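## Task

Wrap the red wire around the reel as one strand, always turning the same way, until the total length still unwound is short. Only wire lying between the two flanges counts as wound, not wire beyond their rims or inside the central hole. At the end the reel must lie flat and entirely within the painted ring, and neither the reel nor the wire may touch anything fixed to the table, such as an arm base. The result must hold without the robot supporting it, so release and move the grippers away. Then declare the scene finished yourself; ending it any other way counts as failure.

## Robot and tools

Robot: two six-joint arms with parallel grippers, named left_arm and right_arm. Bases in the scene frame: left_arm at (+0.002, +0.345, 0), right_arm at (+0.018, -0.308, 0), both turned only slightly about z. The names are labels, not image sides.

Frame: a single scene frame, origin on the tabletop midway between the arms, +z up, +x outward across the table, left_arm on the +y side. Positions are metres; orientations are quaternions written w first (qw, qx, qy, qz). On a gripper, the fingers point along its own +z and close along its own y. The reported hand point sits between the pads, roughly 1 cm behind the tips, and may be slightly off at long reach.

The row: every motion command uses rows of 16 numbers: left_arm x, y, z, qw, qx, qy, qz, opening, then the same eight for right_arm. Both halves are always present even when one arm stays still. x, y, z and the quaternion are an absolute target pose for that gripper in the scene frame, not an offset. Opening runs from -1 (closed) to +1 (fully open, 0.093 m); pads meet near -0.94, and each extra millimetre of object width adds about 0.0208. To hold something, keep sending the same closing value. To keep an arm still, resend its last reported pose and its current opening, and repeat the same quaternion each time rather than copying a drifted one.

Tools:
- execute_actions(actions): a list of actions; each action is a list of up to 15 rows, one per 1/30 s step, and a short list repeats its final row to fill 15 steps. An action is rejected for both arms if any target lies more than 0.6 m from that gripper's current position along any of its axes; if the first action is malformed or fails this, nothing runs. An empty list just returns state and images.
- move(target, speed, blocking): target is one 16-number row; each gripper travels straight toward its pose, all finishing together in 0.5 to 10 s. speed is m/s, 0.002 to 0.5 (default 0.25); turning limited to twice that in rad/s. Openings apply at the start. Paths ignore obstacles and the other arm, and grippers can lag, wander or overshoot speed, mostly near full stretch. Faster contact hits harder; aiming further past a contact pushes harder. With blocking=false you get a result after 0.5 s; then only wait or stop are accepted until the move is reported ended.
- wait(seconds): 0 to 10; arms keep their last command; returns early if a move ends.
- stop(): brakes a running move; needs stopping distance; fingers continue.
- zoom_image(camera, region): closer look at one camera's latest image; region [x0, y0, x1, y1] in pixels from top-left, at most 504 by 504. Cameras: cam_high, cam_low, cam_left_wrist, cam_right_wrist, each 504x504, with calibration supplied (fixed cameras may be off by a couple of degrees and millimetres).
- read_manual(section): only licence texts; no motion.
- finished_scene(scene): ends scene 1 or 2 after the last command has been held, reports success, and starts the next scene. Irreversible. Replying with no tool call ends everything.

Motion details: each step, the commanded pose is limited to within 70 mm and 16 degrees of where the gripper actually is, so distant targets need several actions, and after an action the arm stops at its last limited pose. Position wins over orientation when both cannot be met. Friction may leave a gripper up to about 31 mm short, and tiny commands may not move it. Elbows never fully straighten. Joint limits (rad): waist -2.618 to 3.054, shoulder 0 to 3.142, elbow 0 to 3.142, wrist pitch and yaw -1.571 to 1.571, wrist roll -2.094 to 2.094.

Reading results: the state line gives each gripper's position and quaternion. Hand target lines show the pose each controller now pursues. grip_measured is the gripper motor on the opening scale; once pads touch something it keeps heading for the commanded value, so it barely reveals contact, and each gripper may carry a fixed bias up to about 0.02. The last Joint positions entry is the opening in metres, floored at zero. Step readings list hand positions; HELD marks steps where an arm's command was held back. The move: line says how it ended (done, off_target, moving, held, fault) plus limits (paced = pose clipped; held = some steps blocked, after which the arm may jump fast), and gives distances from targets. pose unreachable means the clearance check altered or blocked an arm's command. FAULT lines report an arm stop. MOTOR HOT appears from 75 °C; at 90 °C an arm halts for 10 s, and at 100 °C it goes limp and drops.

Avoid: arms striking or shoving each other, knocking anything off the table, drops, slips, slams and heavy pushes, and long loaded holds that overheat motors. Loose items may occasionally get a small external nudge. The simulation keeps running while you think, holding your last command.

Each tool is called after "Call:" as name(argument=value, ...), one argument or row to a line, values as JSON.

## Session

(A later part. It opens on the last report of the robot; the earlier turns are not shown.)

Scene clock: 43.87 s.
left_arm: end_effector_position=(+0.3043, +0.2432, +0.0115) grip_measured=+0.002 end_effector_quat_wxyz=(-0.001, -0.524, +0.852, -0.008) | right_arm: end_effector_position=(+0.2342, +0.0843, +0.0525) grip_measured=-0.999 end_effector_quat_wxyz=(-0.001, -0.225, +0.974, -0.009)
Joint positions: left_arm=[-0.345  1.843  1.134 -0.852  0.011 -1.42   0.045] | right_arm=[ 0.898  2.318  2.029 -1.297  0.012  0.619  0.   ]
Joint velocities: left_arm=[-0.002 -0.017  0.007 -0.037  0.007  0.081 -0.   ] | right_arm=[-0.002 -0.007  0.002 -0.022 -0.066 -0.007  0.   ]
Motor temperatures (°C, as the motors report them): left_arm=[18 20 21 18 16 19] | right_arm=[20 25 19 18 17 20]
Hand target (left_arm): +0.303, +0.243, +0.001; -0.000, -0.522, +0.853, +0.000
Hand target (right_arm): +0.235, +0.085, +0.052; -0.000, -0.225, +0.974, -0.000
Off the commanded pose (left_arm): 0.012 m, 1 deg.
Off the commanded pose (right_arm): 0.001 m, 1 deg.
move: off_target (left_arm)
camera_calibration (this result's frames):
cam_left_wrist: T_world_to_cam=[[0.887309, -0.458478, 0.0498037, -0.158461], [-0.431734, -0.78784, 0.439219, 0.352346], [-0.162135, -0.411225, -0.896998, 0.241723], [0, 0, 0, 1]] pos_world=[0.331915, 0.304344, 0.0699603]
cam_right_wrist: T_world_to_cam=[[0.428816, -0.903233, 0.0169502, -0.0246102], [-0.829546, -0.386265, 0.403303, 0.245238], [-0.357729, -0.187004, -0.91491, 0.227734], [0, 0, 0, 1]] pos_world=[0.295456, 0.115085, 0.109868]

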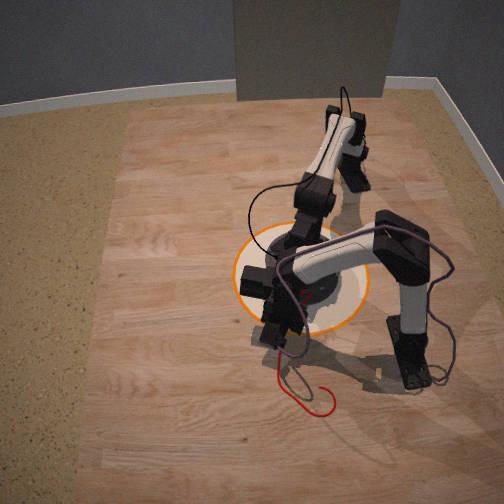

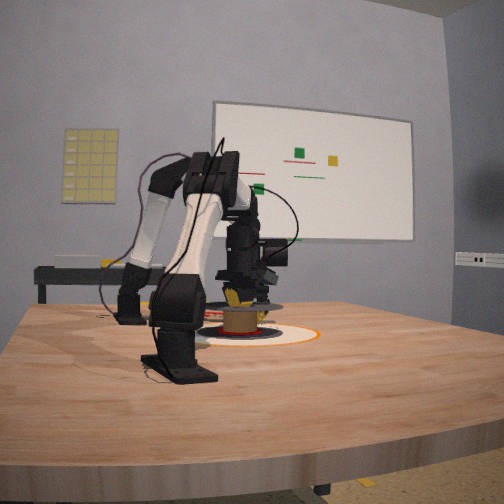

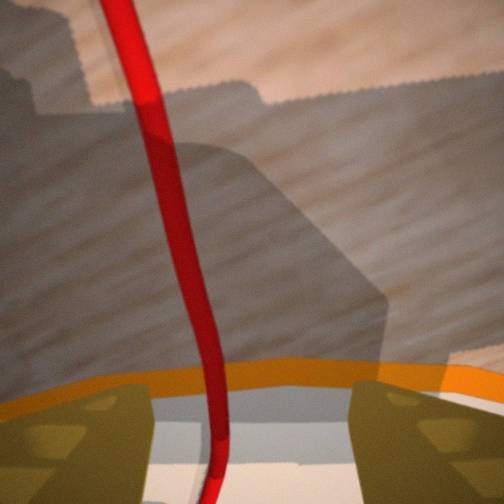

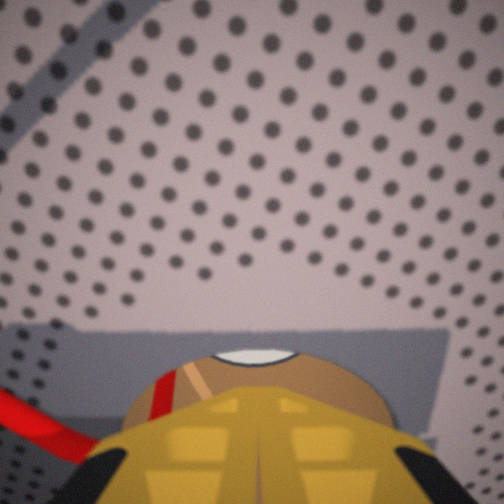

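Call:
execute_actions(
  actions=[
    [[0.303,0.243,0.001,0,0.5225,-0.8526,0,-0.3,0.235,0.085,0.052,0,0.225,-0.974,0,-0.7]],
    [[0.303,0.243,0.001,0,0.5225,-0.8526,0,-0.5,0.235,0.085,0.052,0,0.225,-0.974,0,-0.4]],
  ],
)

Call:
zoom_image(
  camera="cam_low",
  region=[170, 250, 330, 360],
)

Scene clock: 45.37 s.
left_arm: end_effector_position=(+0.3037, +0.2436, +0.0115) grip_measured=-0.497 end_effector_quat_wxyz=(-0.001, -0.524, +0.852, -0.006) | right_arm: end_effector_position=(+0.2350, +0.0870, +0.0617) grip_measured=-0.403 end_effector_quat_wxyz=(+0.007, -0.225, +0.974, +0.002)
Joint positions: left_arm=[-0.345  1.843  1.134 -0.854  0.01  -1.421  0.021] | right_arm=[ 0.898  2.296  2.029 -1.29   0.008  0.618  0.026]
Joint velocities: left_arm=[ 0.007  0.007 -0.022 -0.022  0.066  0.022 -0.   ] | right_arm=[-0.002  0.017 -0.022  0.051 -0.037  0.022  0.   ]
Motor temperatures (°C, as the motors report them): left_arm=[18 20 21 18 16 19] | right_arm=[20 25 19 18 17 20]
Hand target (left_arm): +0.303, +0.243, +0.001; -0.000, -0.522, +0.853, +0.000
Hand target (right_arm): +0.235, +0.085, +0.052; -0.000, -0.225, +0.974, +0.000
Off the commanded pose (left_arm): 0.011 m, 1 deg.
Off the commanded pose (right_arm): 0.010 m, 1 deg.
Step readings (end_effector_position; steps 1 to 15: 1st action; 16 to 30: 2nd action):
0: left_arm (+0.3043, +0.2432, +0.0115) | right_arm (+0.2342, +0.0843, +0.0525)
1: left_arm (+0.3039, +0.2434, +0.0115) | right_arm (+0.2343, +0.0842, +0.0525)
2: left_arm (+0.3037, +0.2436, +0.0115) | right_arm (+0.2341, +0.0846, +0.0532)
4: left_arm (+0.3037, +0.2436, +0.0115) | right_arm (+0.2345, +0.0852, +0.0567)
8: left_arm (+0.3037, +0.2436, +0.0115) | right_arm (+0.2348, +0.0859, +0.0569)
15: left_arm (+0.3037, +0.2436, +0.0115) | right_arm (+0.2348, +0.0859, +0.0569)
16: left_arm (+0.3037, +0.2436, +0.0115) | right_arm (+0.2347, +0.0860, +0.0569)
17: left_arm (+0.3037, +0.2436, +0.0115) | right_arm (+0.2347, +0.0864, +0.0585)
19: left_arm (+0.3037, +0.2436, +0.0115) | right_arm (+0.2349, +0.0870, +0.0617)
23: left_arm (+0.3037, +0.2436, +0.0115) | right_arm (+0.2350, +0.0870, +0.0617)
30: end_effector_position above
camera_calibration (this result's frames):
cam_left_wrist: T_world_to_cam=[[0.887595, -0.458223, 0.0469857, -0.157908], [-0.430466, -0.788852, 0.438648, 0.352282], [-0.163933, -0.409567, -0.89743, 0.241932], [0, 0, 0, 1]] pos_world=[0.331464, 0.304628, 0.0700089]
cam_right_wrist: T_world_to_cam=[[0.429086, -0.90326, -0.00251265, -0.021473], [-0.833324, -0.396933, 0.384726, 0.246201], [-0.348505, -0.162987, -0.923027, 0.233143], [0, 0, 0, 1]] pos_world=[0.29563, 0.116329, 0.120423]

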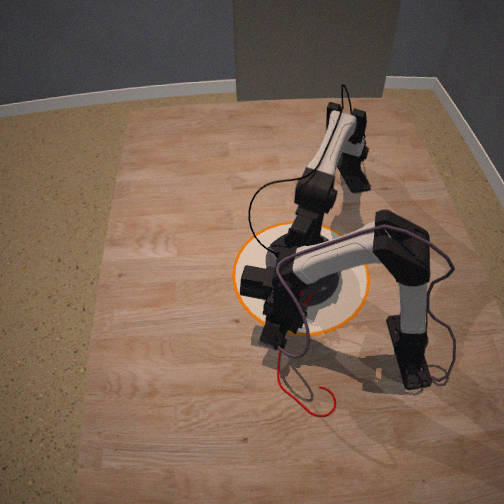

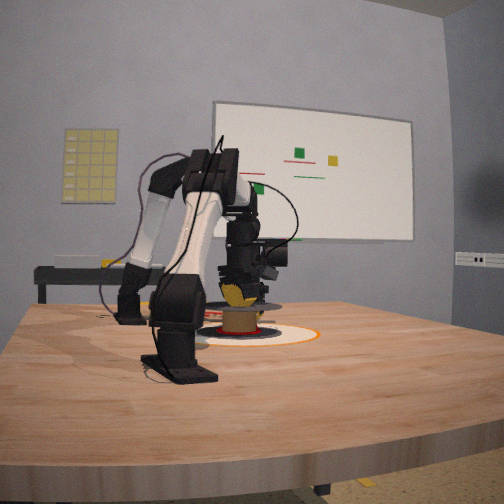

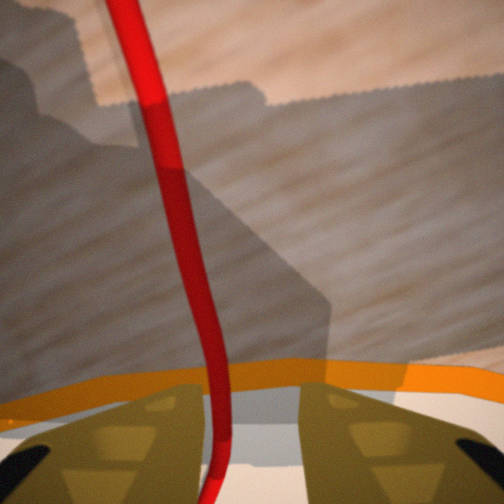

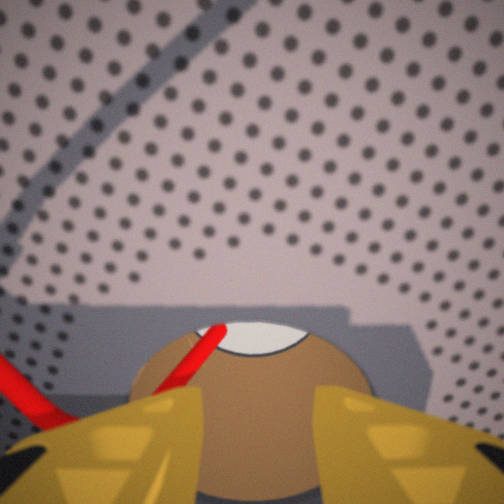

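Region (170, 250, 330, 360) of cam_low's 504x504 image, scaled by 3.150, with more detail than that image has; it fills the top 346 rows of this view, and the rest is white.

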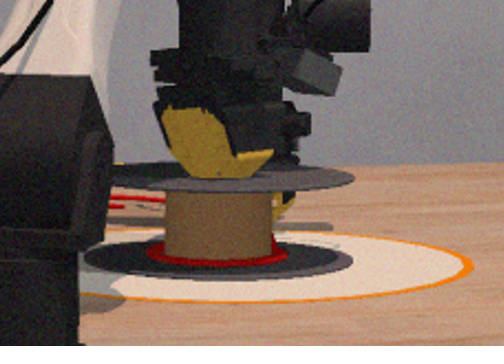

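Call:
move(
  target=[0.303, 0.243, 0.001, 0.0, 0.5225, -0.8526, 0.0, -0.5, 0.235, 0.086, 0.050, 0.0, 0.682, -0.731, 0.0, -0.4],
  speed=0.2,
)

Call:
zoom_image(
  camera="cam_low",
  region=[170, 250, 330, 360],
)

Scene clock: 50.17 s.
left_arm: end_effector_position=(+0.3036, +0.2436, +0.0115) grip_measured=-0.497 end_effector_quat_wxyz=(-0.001, -0.524, +0.852, -0.006) | right_arm: end_effector_position=(+0.2366, +0.0899, +0.0617) grip_measured=-0.403 end_effector_quat_wxyz=(+0.014, -0.677, +0.735, +0.000)
Joint positions: left_arm=[-0.345  1.843  1.134 -0.855  0.01  -1.421  0.021] | right_arm=[ 0.898  2.296  2.029 -1.276  0.008 -0.417  0.026]
Joint velocities: left_arm=[ 0.002 -0.012  0.002 -0.007 -0.022  0.022 -0.001] | right_arm=[-0.007 -0.002 -0.007 -0.022  0.007 -0.051  0.001]
Motor temperatures (°C, as the motors report them): left_arm=[18 21 21 18 16 19] | right_arm=[20 27 19 18 17 20]
Hand target (left_arm): +0.303, +0.243, +0.001; -0.000, -0.523, +0.853, +0.000
Hand target (right_arm): +0.235, +0.086, +0.050; +0.000, +0.682, -0.731, +0.000
Off the commanded pose (left_arm): 0.011 m, 1 deg.
Off the commanded pose (right_arm): 0.012 m, 2 deg.
move: off_target (left_arm, right_arm)
camera_calibration (this result's frames):
cam_left_wrist: T_world_to_cam=[[0.887612, -0.458228, 0.0466094, -0.157816], [-0.430308, -0.788904, 0.438709, 0.352231], [-0.164259, -0.40946, -0.897419, 0.242001], [0, 0, 0, 1]] pos_world=[0.331398, 0.30465, 0.0700054]
cam_right_wrist: T_world_to_cam=[[0.995573, -0.092478, 0.0167997, -0.227709], [-0.0919319, -0.920865, 0.378889, 0.120763], [-0.0195687, -0.378756, -0.92529, 0.175968], [0, 0, 0, 1]] pos_world=[0.241247, 0.156797, 0.120891]

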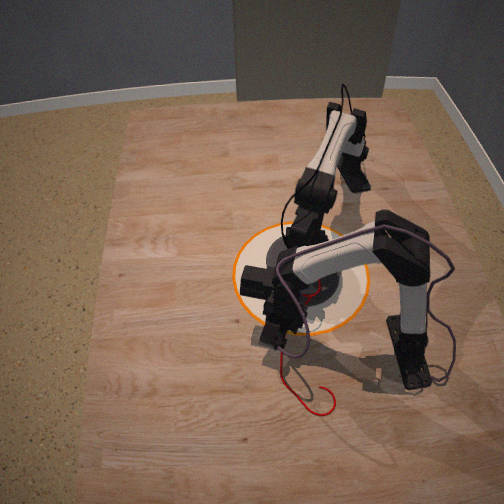

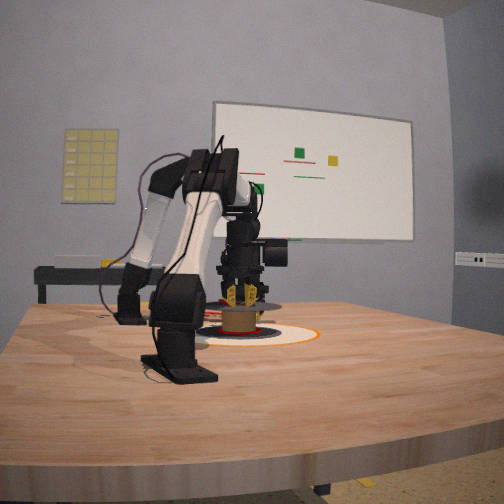

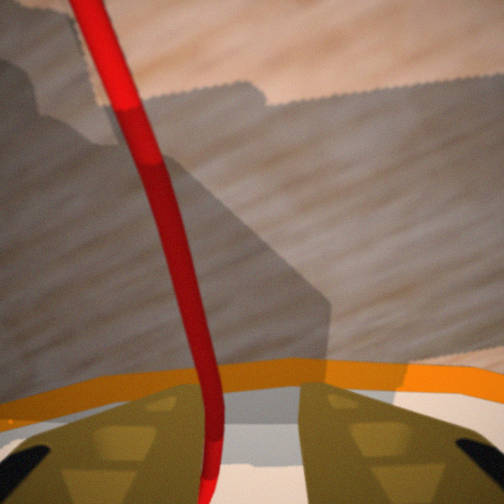

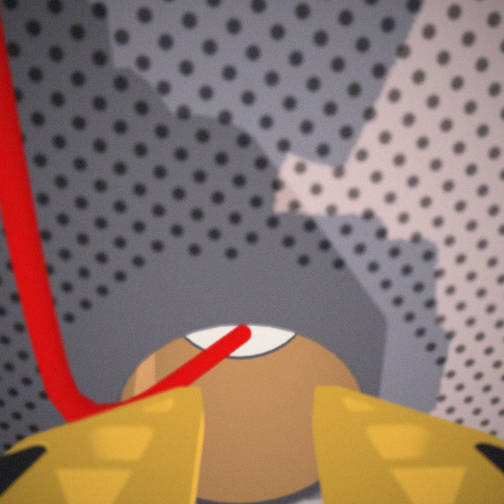

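Region (170, 250, 330, 360) of cam_low's 504x504 image, scaled by 3.150, with more detail than that image has; it fills the top 346 rows of this view, and the rest is white.

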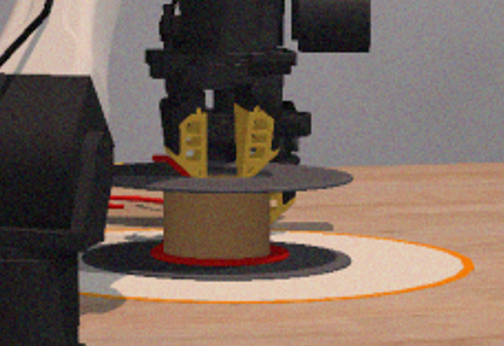

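Call:
zoom_image(
  camera="cam_high",
  region=[230, 220, 380, 430],
)

Region (230, 220, 380, 430) of cam_high's 504x504 image, scaled by 2.400, with more detail than that image has; it fills the left 360 columns of this view, and the rest is white.

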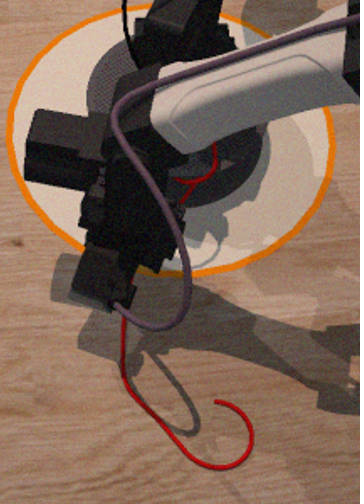

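Call:
move(
  target=[0.303, 0.243, 0.001, 0.0, 0.5225, -0.8526, 0.0, -0.5, 0.235, 0.086, 0.045, 0.0, 0.956, -0.292, 0.0, -0.4],
  speed=0.25,
)

Scene clock: 56.03 s.
left_arm: end_effector_position=(+0.3036, +0.2436, +0.0115) grip_measured=-0.497 end_effector_quat_wxyz=(-0.001, -0.524, +0.852, -0.006) | right_arm: end_effector_position=(+0.2376, +0.0921, +0.0618) grip_measured=-0.403 end_effector_quat_wxyz=(-0.017, +0.954, -0.299, +0.007)
Joint positions: left_arm=[-0.345  1.843  1.134 -0.855  0.01  -1.421  0.021] | right_arm=[ 0.898  2.296  2.029 -1.266  0.007 -1.462  0.026]
Joint velocities: left_arm=[-0.012  0.007  0.002  0.007 -0.007  0.022 -0.   ] | right_arm=[-0.017 -0.007 -0.012  0.037 -0.007 -0.037 -0.   ]
Motor temperatures (°C, as the motors report them): left_arm=[18 21 21 19 16 19] | right_arm=[20 28 19 18 17 20]
Hand target (left_arm): +0.303, +0.243, +0.001; -0.000, -0.523, +0.853, +0.000
Hand target (right_arm): +0.235, +0.085, +0.046; +0.000, +0.956, -0.292, -0.000
Off the commanded pose (left_arm): 0.011 m, 1 deg.
Off the commanded pose (right_arm): 0.018 m, 2 deg.
move: off_target (left_arm, right_arm)
camera_calibration (this result's frames):
cam_left_wrist: T_world_to_cam=[[0.887612, -0.458228, 0.0466094, -0.157816], [-0.430308, -0.788904, 0.438709, 0.352231], [-0.164259, -0.40946, -0.897419, 0.242001], [0, 0, 0, 1]] pos_world=[0.331398, 0.30465, 0.0700054]
cam_right_wrist: T_world_to_cam=[[0.57902, 0.81452, 0.0359672, -0.214279], [0.738197, -0.542471, 0.400987, -0.110659], [0.346123, -0.205629, -0.915377, 0.0734193], [0, 0, 0, 1]] pos_world=[0.180348, 0.129603, 0.119286]

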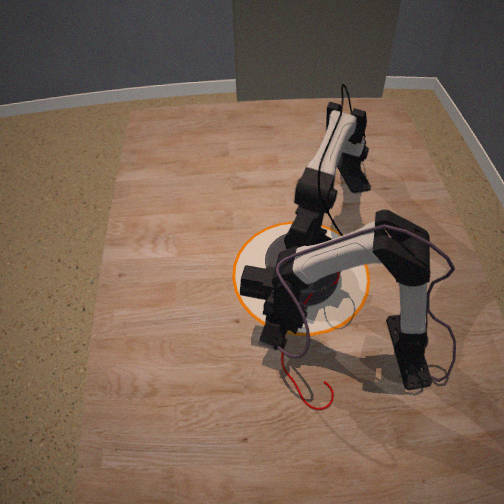

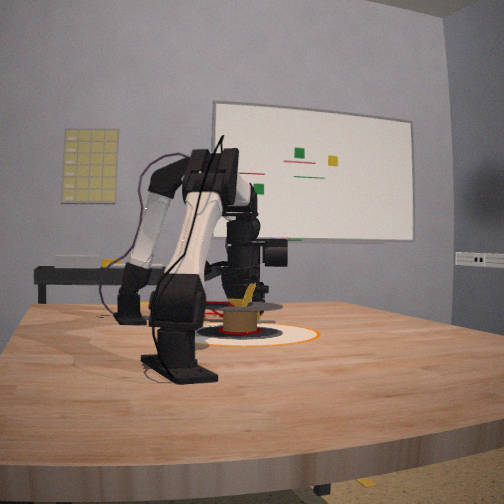

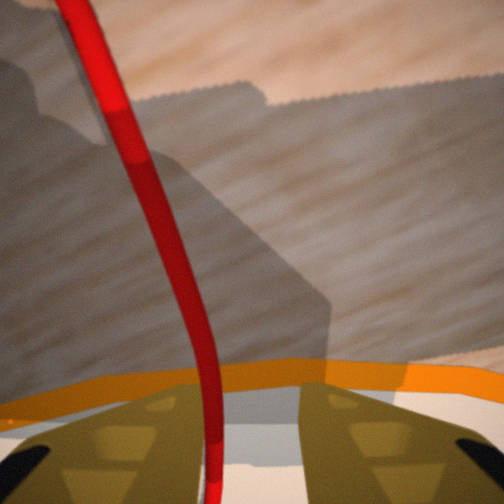

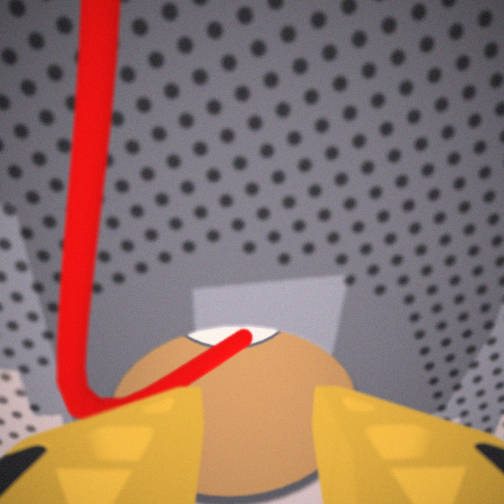

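Call:
move(
  target=[0.303, 0.243, 0.001, 0.0, 0.5225, -0.8526, 0.0, -0.5, 0.235, 0.086, 0.045, 0.0, 0.9994, -0.0349, 0.0, -0.4],
  speed=0.3,
)

Call:
zoom_image(
  camera="cam_low",
  region=[170, 250, 330, 360],
)

Scene clock: 58.20 s.
left_arm: end_effector_position=(+0.3036, +0.2436, +0.0115) grip_measured=-0.497 end_effector_quat_wxyz=(-0.001, -0.524, +0.852, -0.006) | right_arm: end_effector_position=(+0.2386, +0.0919, +0.0610) grip_measured=-0.403 end_effector_quat_wxyz=(-0.014, +0.999, -0.039, +0.014)
Joint positions: left_arm=[-0.345  1.843  1.134 -0.855  0.01  -1.421  0.021] | right_arm=[ 0.898  2.296  2.025 -1.262  0.013 -1.991  0.026]
Joint velocities: left_arm=[ 0.012  0.002  0.002  0.007 -0.066  0.007 -0.   ] | right_arm=[ 0.002 -0.007 -0.002 -0.037  0.007 -0.022  0.   ]
Motor temperatures (°C, as the motors report them): left_arm=[18 21 21 19 16 19] | right_arm=[20 29 19 18 17 20]
Hand target (left_arm): +0.303, +0.243, +0.001; -0.000, -0.523, +0.853, +0.000
Hand target (right_arm): +0.235, +0.086, +0.046; +0.000, +0.999, -0.035, -0.000
Off the commanded pose (left_arm): 0.011 m, 1 deg.
Off the commanded pose (right_arm): 0.017 m, 2 deg.
move: off_target (left_arm, right_arm)
camera_calibration (this result's frames):
cam_left_wrist: T_world_to_cam=[[0.887612, -0.458228, 0.0466094, -0.157816], [-0.430308, -0.788904, 0.438709, 0.352231], [-0.164259, -0.40946, -0.897419, 0.242001], [0, 0, 0, 1]] pos_world=[0.331398, 0.30465, 0.0700054]
cam_right_wrist: T_world_to_cam=[[0.0881472, 0.99571, 0.0281485, -0.113658], [0.901465, -0.0917625, 0.423013, -0.192868], [0.423781, -0.0119125, -0.905686, 0.0353449], [0, 0, 0, 1]] pos_world=[0.168904, 0.0958931, 0.116796]

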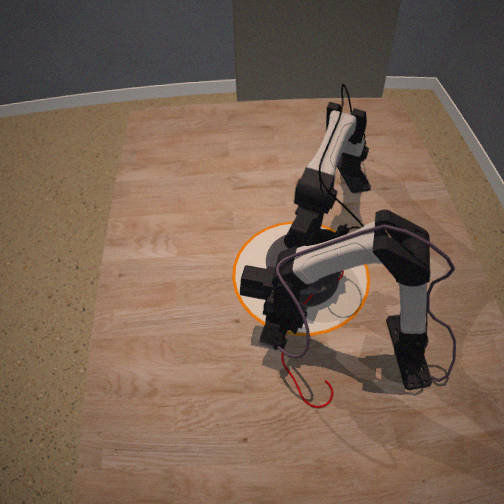

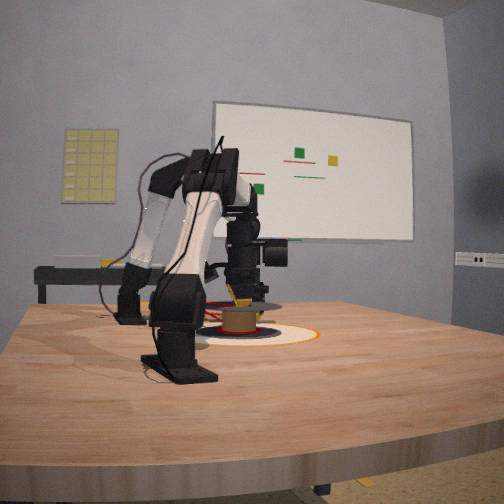

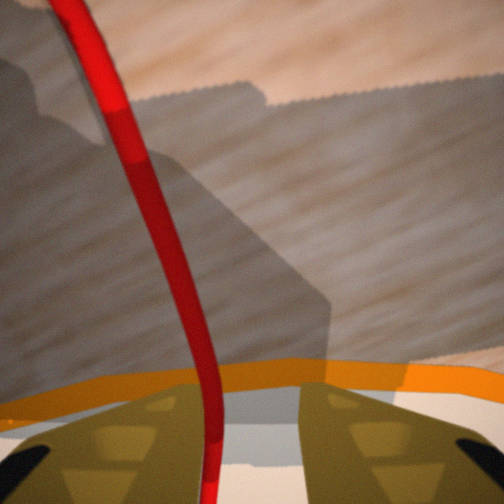

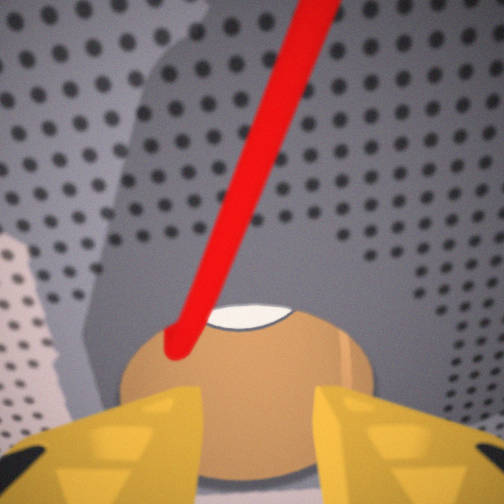

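Region (170, 250, 330, 360) of cam_low's 504x504 image, scaled by 3.150, with more detail than that image has; it fills the top 346 rows of this view, and the rest is white.

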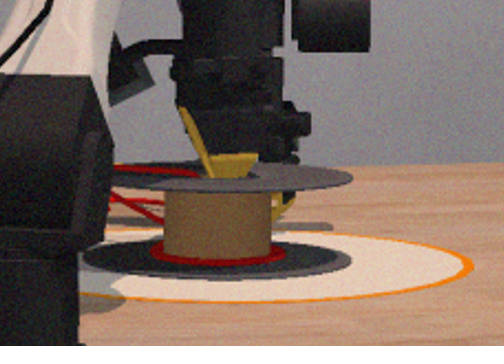

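Call:
move(
  target=[0.303, 0.243, 0.001, 0.0, 0.5225, -0.8526, 0.0, -0.5, 0.235, 0.04, 0.16, 0.0, 0.485, -0.875, 0.0, -0.4],
  speed=0.3,
)

Scene clock: 62.87 s.
left_arm: end_effector_position=(+0.3036, +0.2436, +0.0115) grip_measured=-0.497 end_effector_quat_wxyz=(-0.001, -0.524, +0.852, -0.006) | right_arm: end_effector_position=(+0.2351, +0.0444, +0.1521) grip_measured=-0.403 end_effector_quat_wxyz=(+0.005, -0.492, +0.870, -0.003)
Joint positions: left_arm=[-0.345  1.843  1.134 -0.855  0.01  -1.421  0.021] | right_arm=[ 0.85   2.164  2.172 -1.572  0.01  -0.006  0.026]
Joint velocities: left_arm=[ 0.012 -0.007  0.002  0.007 -0.022  0.007 -0.   ] | right_arm=[-0.017  0.012  0.002 -0.007  0.066 -0.022 -0.002]
Motor temperatures (°C, as the motors report them): left_arm=[18 21 21 19 16 19] | right_arm=[20 30 19 18 17 20]
Hand target (left_arm): +0.303, +0.243, +0.001; -0.000, -0.523, +0.853, +0.000
Hand target (right_arm): +0.236, +0.042, +0.161; +0.008, -0.485, +0.875, +0.006
Off the commanded pose (left_arm): 0.011 m, 1 deg.
Off the commanded pose (right_arm): 0.009 m, 1 deg.
joint sent to its limit (right arm) — the command would take joint 4 (wrist pitch) past its lower limit, so that joint was sent only as far as its limit.
move: off_target (left_arm)
camera_calibration (this result's frames):
cam_left_wrist: T_world_to_cam=[[0.887612, -0.458228, 0.0466094, -0.157816], [-0.430308, -0.788904, 0.438709, 0.352231], [-0.164259, -0.40946, -0.897419, 0.242001], [0, 0, 0, 1]] pos_world=[0.331398, 0.30465, 0.0700054]
cam_right_wrist: T_world_to_cam=[[0.851798, -0.523796, 0.00882055, -0.177831], [-0.484785, -0.781754, 0.39223, 0.128585], [-0.198553, -0.338377, -0.919825, 0.281781], [0, 0, 0, 1]] pos_world=[0.26976, 0.102723, 0.210323]

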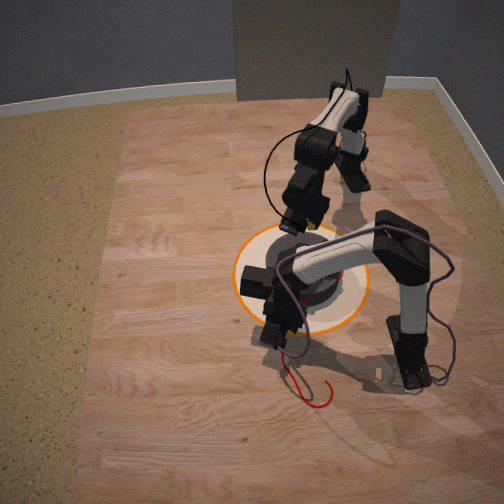

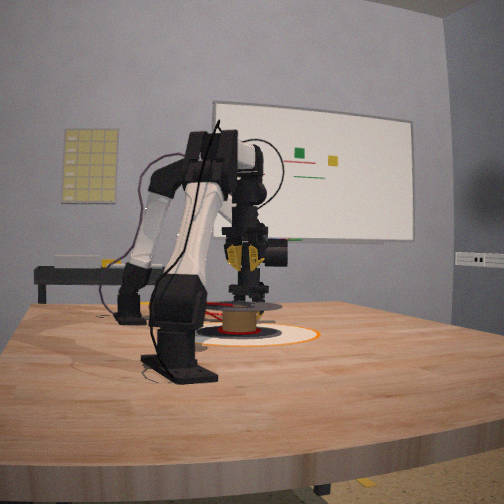

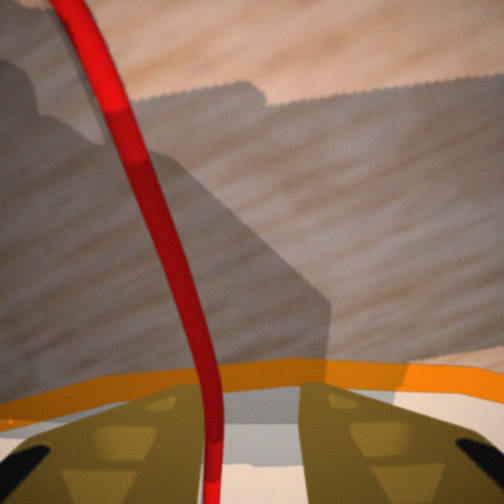

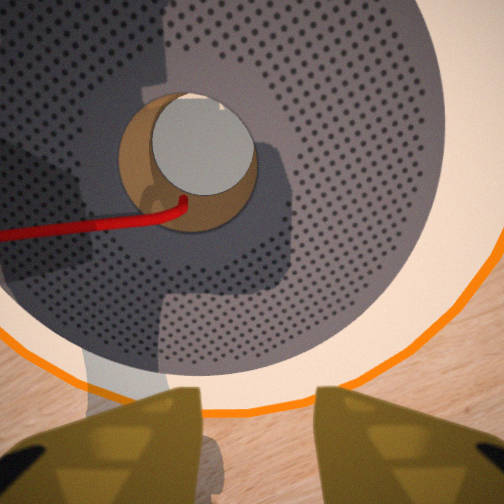

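Call:
zoom_image(
  camera="cam_right_wrist",
  region=[0, 0, 504, 400],
)

Region (0, 0, 504, 400) of cam_right_wrist's 504x504 image, scaled by 1.000; it fills the top 400 rows of this view, and the rest is white.

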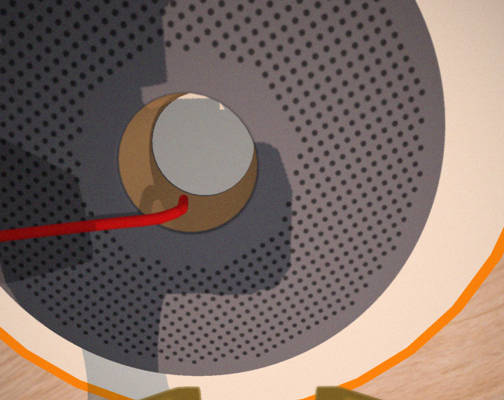

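Call:
move(
  target=[0.303, 0.243, 0.001, 0.0, 0.5225, -0.8526, 0.0, -0.5, 0.23, 0.07, 0.22, 0.06, 0.485, -0.875, 0.03, -0.4],
  speed=0.3,
)

Scene clock: 64.53 s.
left_arm: end_effector_position=(+0.3036, +0.2436, +0.0115) grip_measured=-0.497 end_effector_quat_wxyz=(-0.001, -0.524, +0.852, -0.006) | right_arm: end_effector_position=(+0.2353, +0.0687, +0.2141) grip_measured=-0.403 end_effector_quat_wxyz=(+0.093, -0.483, +0.869, +0.052)
Joint positions: left_arm=[-0.345  1.843  1.134 -0.855  0.01  -1.421  0.021] | right_arm=[ 0.878  2.118  2.338 -1.578  0.007  0.036  0.026]
Joint velocities: left_arm=[ 0.002 -0.017 -0.007  0.051  0.007 -0.051  0.001] | right_arm=[-0.007 -0.007  0.007  0.007 -0.081  0.037  0.001]
Motor temperatures (°C, as the motors report them): left_arm=[18 22 21 19 16 19] | right_arm=[20 30 19 18 17 20]
Hand target (left_arm): +0.303, +0.243, +0.001; -0.000, -0.523, +0.853, +0.000
Hand target (right_arm): +0.231, +0.071, +0.218; +0.092, -0.483, +0.869, +0.059
Off the commanded pose (left_arm): 0.011 m, 1 deg.
Off the commanded pose (right_arm): 0.008 m, 20 deg; orientation clipped at the last step of the last action.
joint sent to its limit (right arm) — the command would take joint 4 (wrist pitch) past its lower limit, so that joint was sent only as far as its limit.
move: off_target (left_arm, right_arm); limits=paced
camera_calibration (this result's frames):
cam_left_wrist: T_world_to_cam=[[0.887612, -0.458228, 0.0466094, -0.157816], [-0.430308, -0.788904, 0.438709, 0.352231], [-0.164259, -0.40946, -0.897419, 0.242001], [0, 0, 0, 1]] pos_world=[0.331398, 0.30465, 0.0700054]
cam_right_wrist: T_world_to_cam=[[0.844035, -0.536274, -0.00373484, -0.160375], [-0.52533, -0.82817, 0.195354, 0.17822], [-0.107857, -0.162924, -0.980726, 0.326704], [0, 0, 0, 1]] pos_world=[0.264223, 0.114819, 0.284992]

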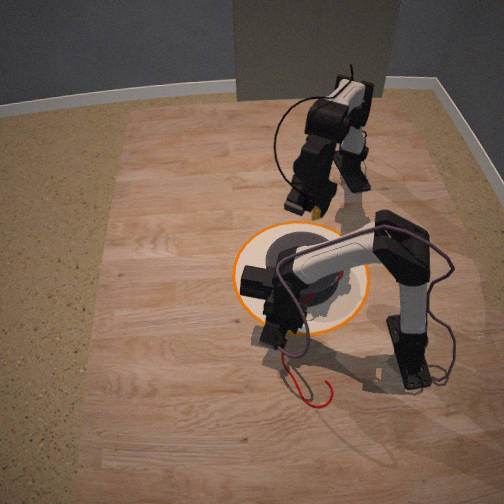

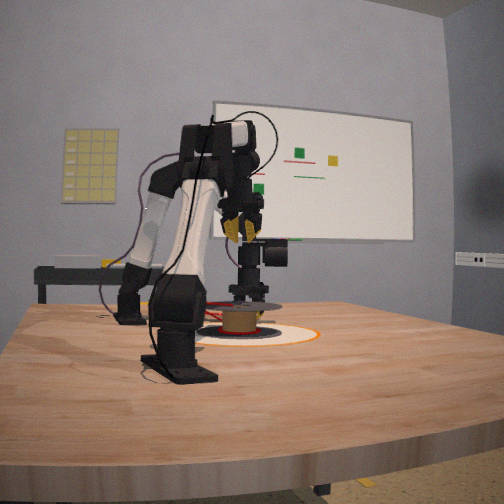

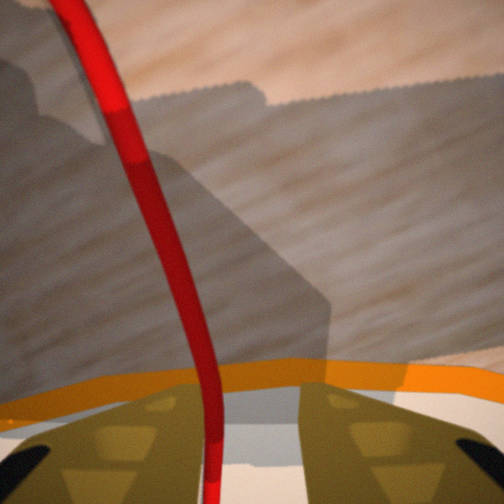

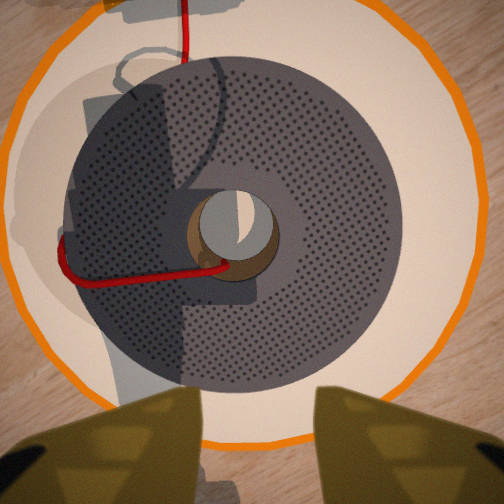

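Call:
zoom_image(
  camera="cam_right_wrist",
  region=[40, 40, 420, 400],
)

Region (40, 40, 420, 400) of cam_right_wrist's 504x504 image, scaled by 1.326, with more detail than that image has; it fills the top 477 rows of this view, and the rest is white.

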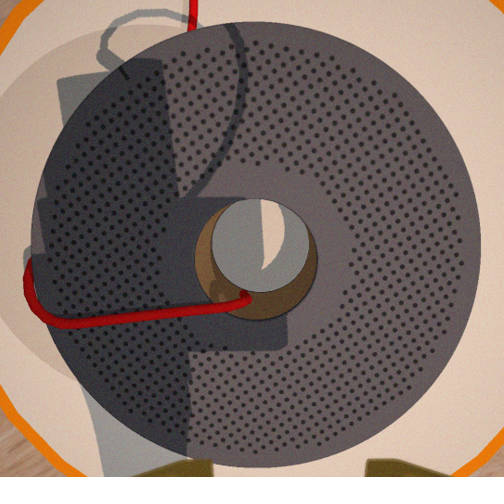

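Call:
move(
  target=[0.303, 0.243, 0.001, 0.0, 0.5225, -0.8526, 0.0, -0.5, 0.233, 0.092, 0.10, 0.0, -0.454, -0.891, 0.0, -1],
  speed=0.4,
)

Scene clock: 74.10 s.
left_arm: end_effector_position=(+0.3036, +0.2436, +0.0115) grip_measured=-0.497 end_effector_quat_wxyz=(-0.001, -0.524, +0.852, -0.006) | right_arm: end_effector_position=(+0.2345, +0.0909, +0.1132) grip_measured=-0.999 end_effector_quat_wxyz=(+0.006, +0.451, +0.892, +0.012)
Joint positions: left_arm=[-0.345  1.843  1.134 -0.855  0.01  -1.421  0.021] | right_arm=[ 0.905  2.322  2.277 -1.501  0.011  2.014  0.   ]
Joint velocities: left_arm=[ 0.017 -0.007  0.022 -0.051 -0.037 -0.037 -0.   ] | right_arm=[-0.017  0.002  0.002  0.037 -0.007  0.066  0.   ]
Motor temperatures (°C, as the motors report them): left_arm=[18 22 21 19 16 19] | right_arm=[20 31 20 18 17 20]
Hand target (left_arm): +0.303, +0.243, +0.001; -0.000, -0.523, +0.853, +0.000
Hand target (right_arm): +0.232, +0.090, +0.101; -0.000, +0.455, +0.891, -0.000
Off the commanded pose (left_arm): 0.011 m, 1 deg.
Off the commanded pose (right_arm): 0.013 m, 2 deg.
move: off_target (left_arm, right_arm)
camera_calibration (this result's frames):
cam_left_wrist: T_world_to_cam=[[0.887612, -0.458228, 0.0466094, -0.157816], [-0.430308, -0.788904, 0.438709, 0.352231], [-0.164259, -0.40946, -0.897419, 0.242001], [0, 0, 0, 1]] pos_world=[0.331398, 0.30465, 0.0700054]
cam_right_wrist: T_world_to_cam=[[-0.810963, -0.584395, -0.0286657, 0.247119], [-0.545269, 0.737085, 0.399234, 0.0552867], [-0.212181, 0.339395, -0.916401, 0.202843], [0, 0, 0, 1]] pos_world=[0.27359, 0.0348201, 0.170897]

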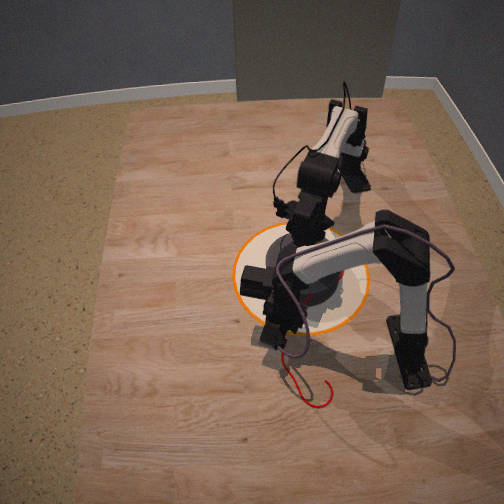

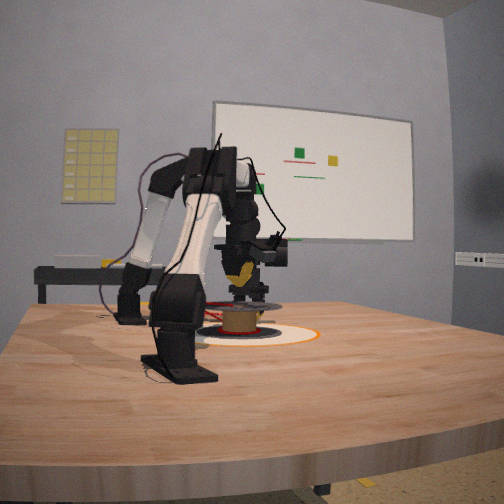

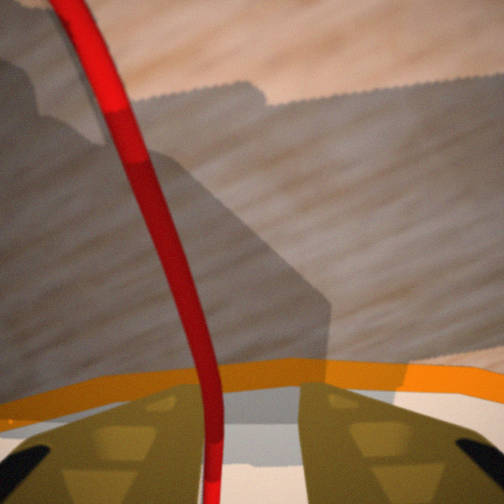

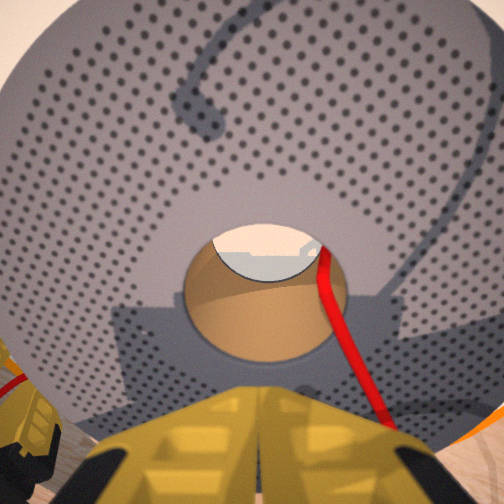

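Call:
move(
  target=[0.303, 0.243, 0.001, 0.0, 0.5225, -0.8526, 0.0, -0.5, 0.233, 0.090, 0.050, 0.0, -0.454, -0.891, 0.0, -1],
  speed=0.08,
)

Call:
execute_actions(
  actions=[
    [[0.303,0.243,0.001,0,0.5225,-0.8526,0,-0.5,0.233,0.090,0.045,0,-0.454,-0.891,0,-0.4]],
  ],
)

Scene clock: 75.77 s.
left_arm: end_effector_position=(+0.3036, +0.2436, +0.0115) grip_measured=-0.497 end_effector_quat_wxyz=(-0.001, -0.524, +0.852, -0.006) | right_arm: end_effector_position=(+0.2342, +0.0905, +0.0541) grip_measured=-0.999 end_effector_quat_wxyz=(+0.005, +0.452, +0.892, +0.002)
Joint positions: left_arm=[-0.345  1.843  1.134 -0.855  0.01  -1.421  0.021] | right_arm=[ 0.905  2.322  2.042 -1.287  0.01   2.016  0.   ]
Joint velocities: left_arm=[ 0.012  0.007  0.017 -0.081  0.007  0.007 -0.   ] | right_arm=[-0.007 -0.007 -0.002  0.066  0.007 -0.037  0.   ]
Motor temperatures (°C, as the motors report them): left_arm=[18 22 21 19 16 19] | right_arm=[20 32 19 18 17 20]
Hand target (left_arm): +0.303, +0.243, +0.001; -0.000, -0.523, +0.853, +0.000
Hand target (right_arm): +0.232, +0.089, +0.050; -0.000, +0.454, +0.891, -0.000
Off the commanded pose (left_arm): 0.011 m, 1 deg.
Off the commanded pose (right_arm): 0.004 m, 1 deg.
move: off_target (left_arm)
camera_calibration (this result's frames):
cam_left_wrist: T_world_to_cam=[[0.887612, -0.458228, 0.0466094, -0.157816], [-0.430308, -0.788904, 0.438709, 0.352231], [-0.164259, -0.40946, -0.897419, 0.242001], [0, 0, 0, 1]] pos_world=[0.331398, 0.30465, 0.0700054]
cam_right_wrist: T_world_to_cam=[[-0.812495, -0.582891, -0.00949433, 0.244126], [-0.539385, 0.745473, 0.391579, 0.0772496], [-0.22117, 0.323277, -0.920095, 0.152472], [0, 0, 0, 1]] pos_world=[0.273741, 0.035421, 0.112357]

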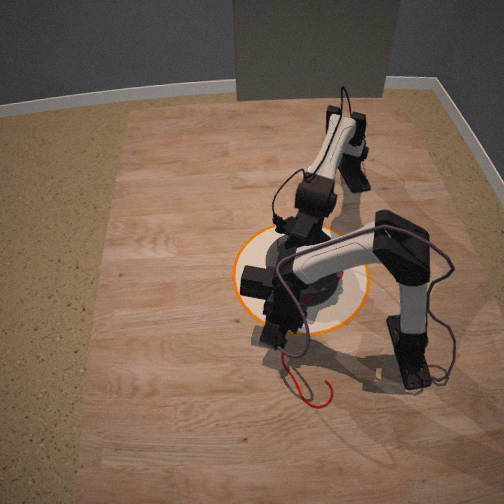

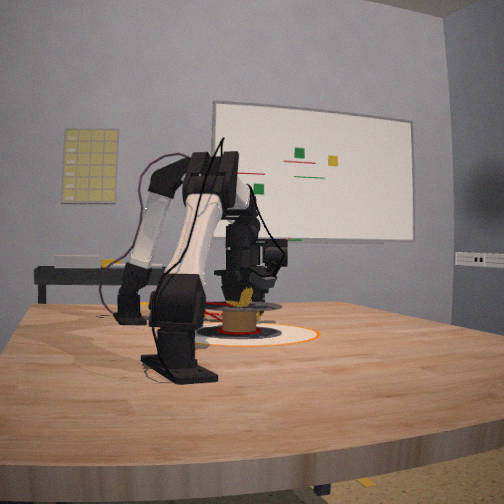

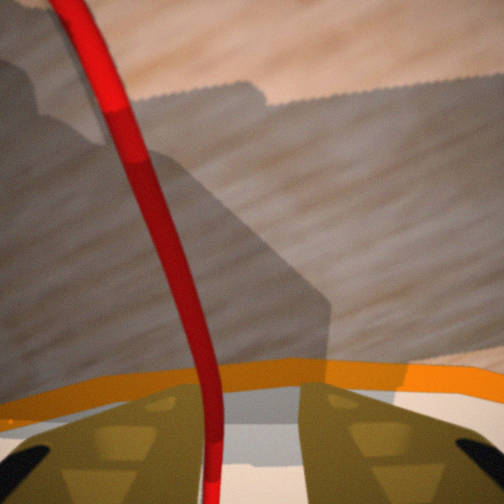

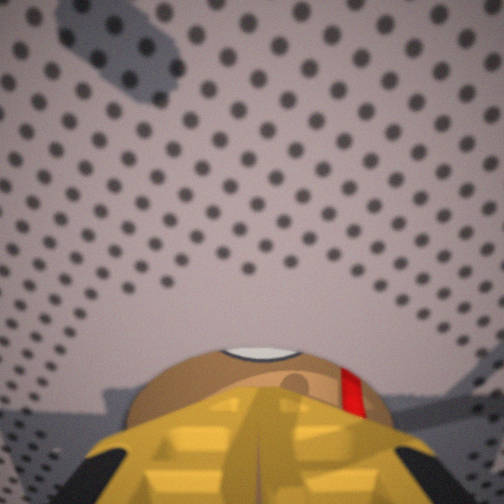

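Scene clock: 76.27 s.
left_arm: end_effector_position=(+0.3036, +0.2436, +0.0115) grip_measured=-0.497 end_effector_quat_wxyz=(-0.001, -0.524, +0.852, -0.006) | right_arm: end_effector_position=(+0.2363, +0.0935, +0.0624) grip_measured=-0.403 end_effector_quat_wxyz=(+0.005, +0.452, +0.892, +0.017)
Joint positions: left_arm=[-0.345  1.843  1.134 -0.855  0.01  -1.421  0.021] | right_arm=[ 0.903  2.302  2.04  -1.275  0.009  2.015  0.026]
Joint velocities: left_arm=[-0.012 -0.007  0.002 -0.037 -0.051 -0.037  0.001] | right_arm=[ 0.002  0.002  0.007 -0.007  0.007 -0.051  0.001]
Motor temperatures (°C, as the motors report them): left_arm=[18 22 21 19 16 19] | right_arm=[20 32 19 18 17 20]
Hand target (left_arm): +0.303, +0.243, +0.001; -0.000, -0.523, +0.853, +0.000
Hand target (right_arm): +0.233, +0.090, +0.045; -0.000, +0.454, +0.891, -0.000
Off the commanded pose (left_arm): 0.011 m, 1 deg.
Off the commanded pose (right_arm): 0.018 m, 2 deg.
Step readings (end_effector_position):
0: left_arm (+0.3036, +0.2436, +0.0115) | right_arm (+0.2342, +0.0905, +0.0541)
1: left_arm (+0.3036, +0.2436, +0.0115) | right_arm (+0.2346, +0.0909, +0.0537)
2: left_arm (+0.3036, +0.2436, +0.0115) | right_arm (+0.2348, +0.0914, +0.0545)
4: left_arm (+0.3036, +0.2436, +0.0115) | right_arm (+0.2358, +0.0923, +0.0620)
8: left_arm (+0.3036, +0.2436, +0.0115) | right_arm (+0.2363, +0.0935, +0.0624)
15: end_effector_position above
camera_calibration (this result's frames):
cam_left_wrist: T_world_to_cam=[[0.887612, -0.458228, 0.0466094, -0.157816], [-0.430308, -0.788904, 0.438709, 0.352231], [-0.164259, -0.40946, -0.897419, 0.242001], [0, 0, 0, 1]] pos_world=[0.331398, 0.30465, 0.0700054]
cam_right_wrist: T_world_to_cam=[[-0.8124, -0.581975, -0.0362213, 0.249253], [-0.54435, 0.734679, 0.404883, 0.0742451], [-0.209021, 0.348644, -0.913651, 0.153946], [0, 0, 0, 1]] pos_world=[0.275086, 0.0368404, 0.11962]

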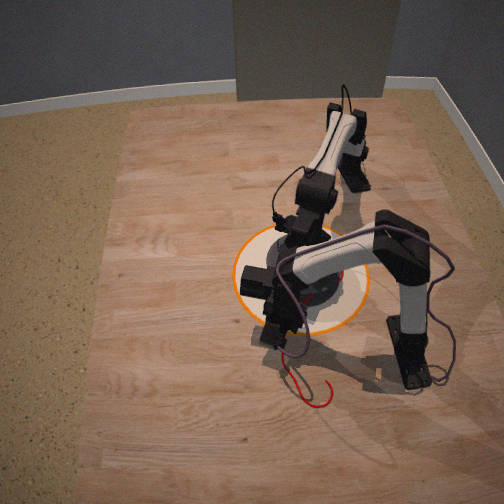

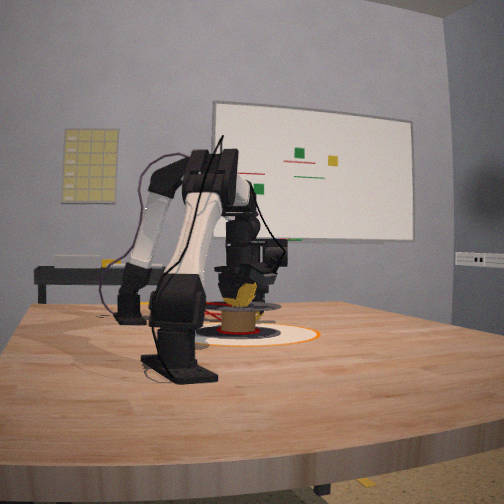

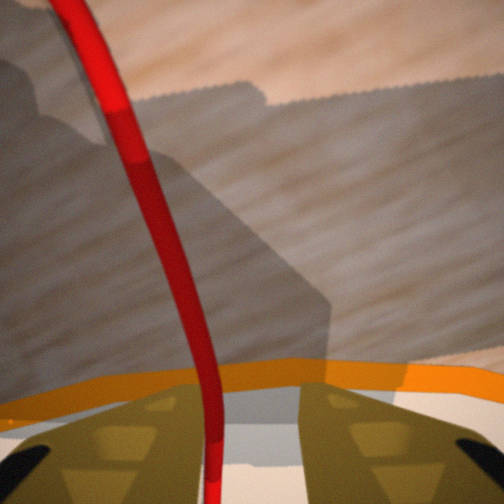

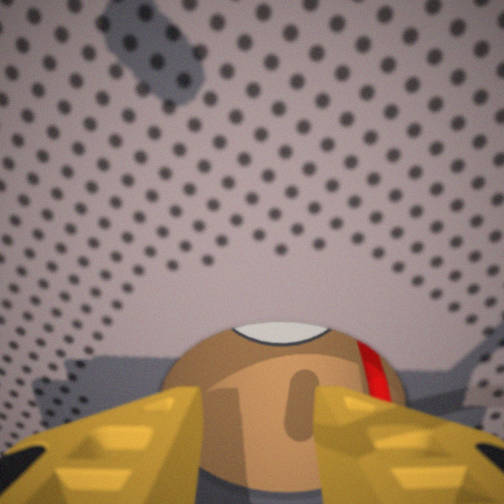

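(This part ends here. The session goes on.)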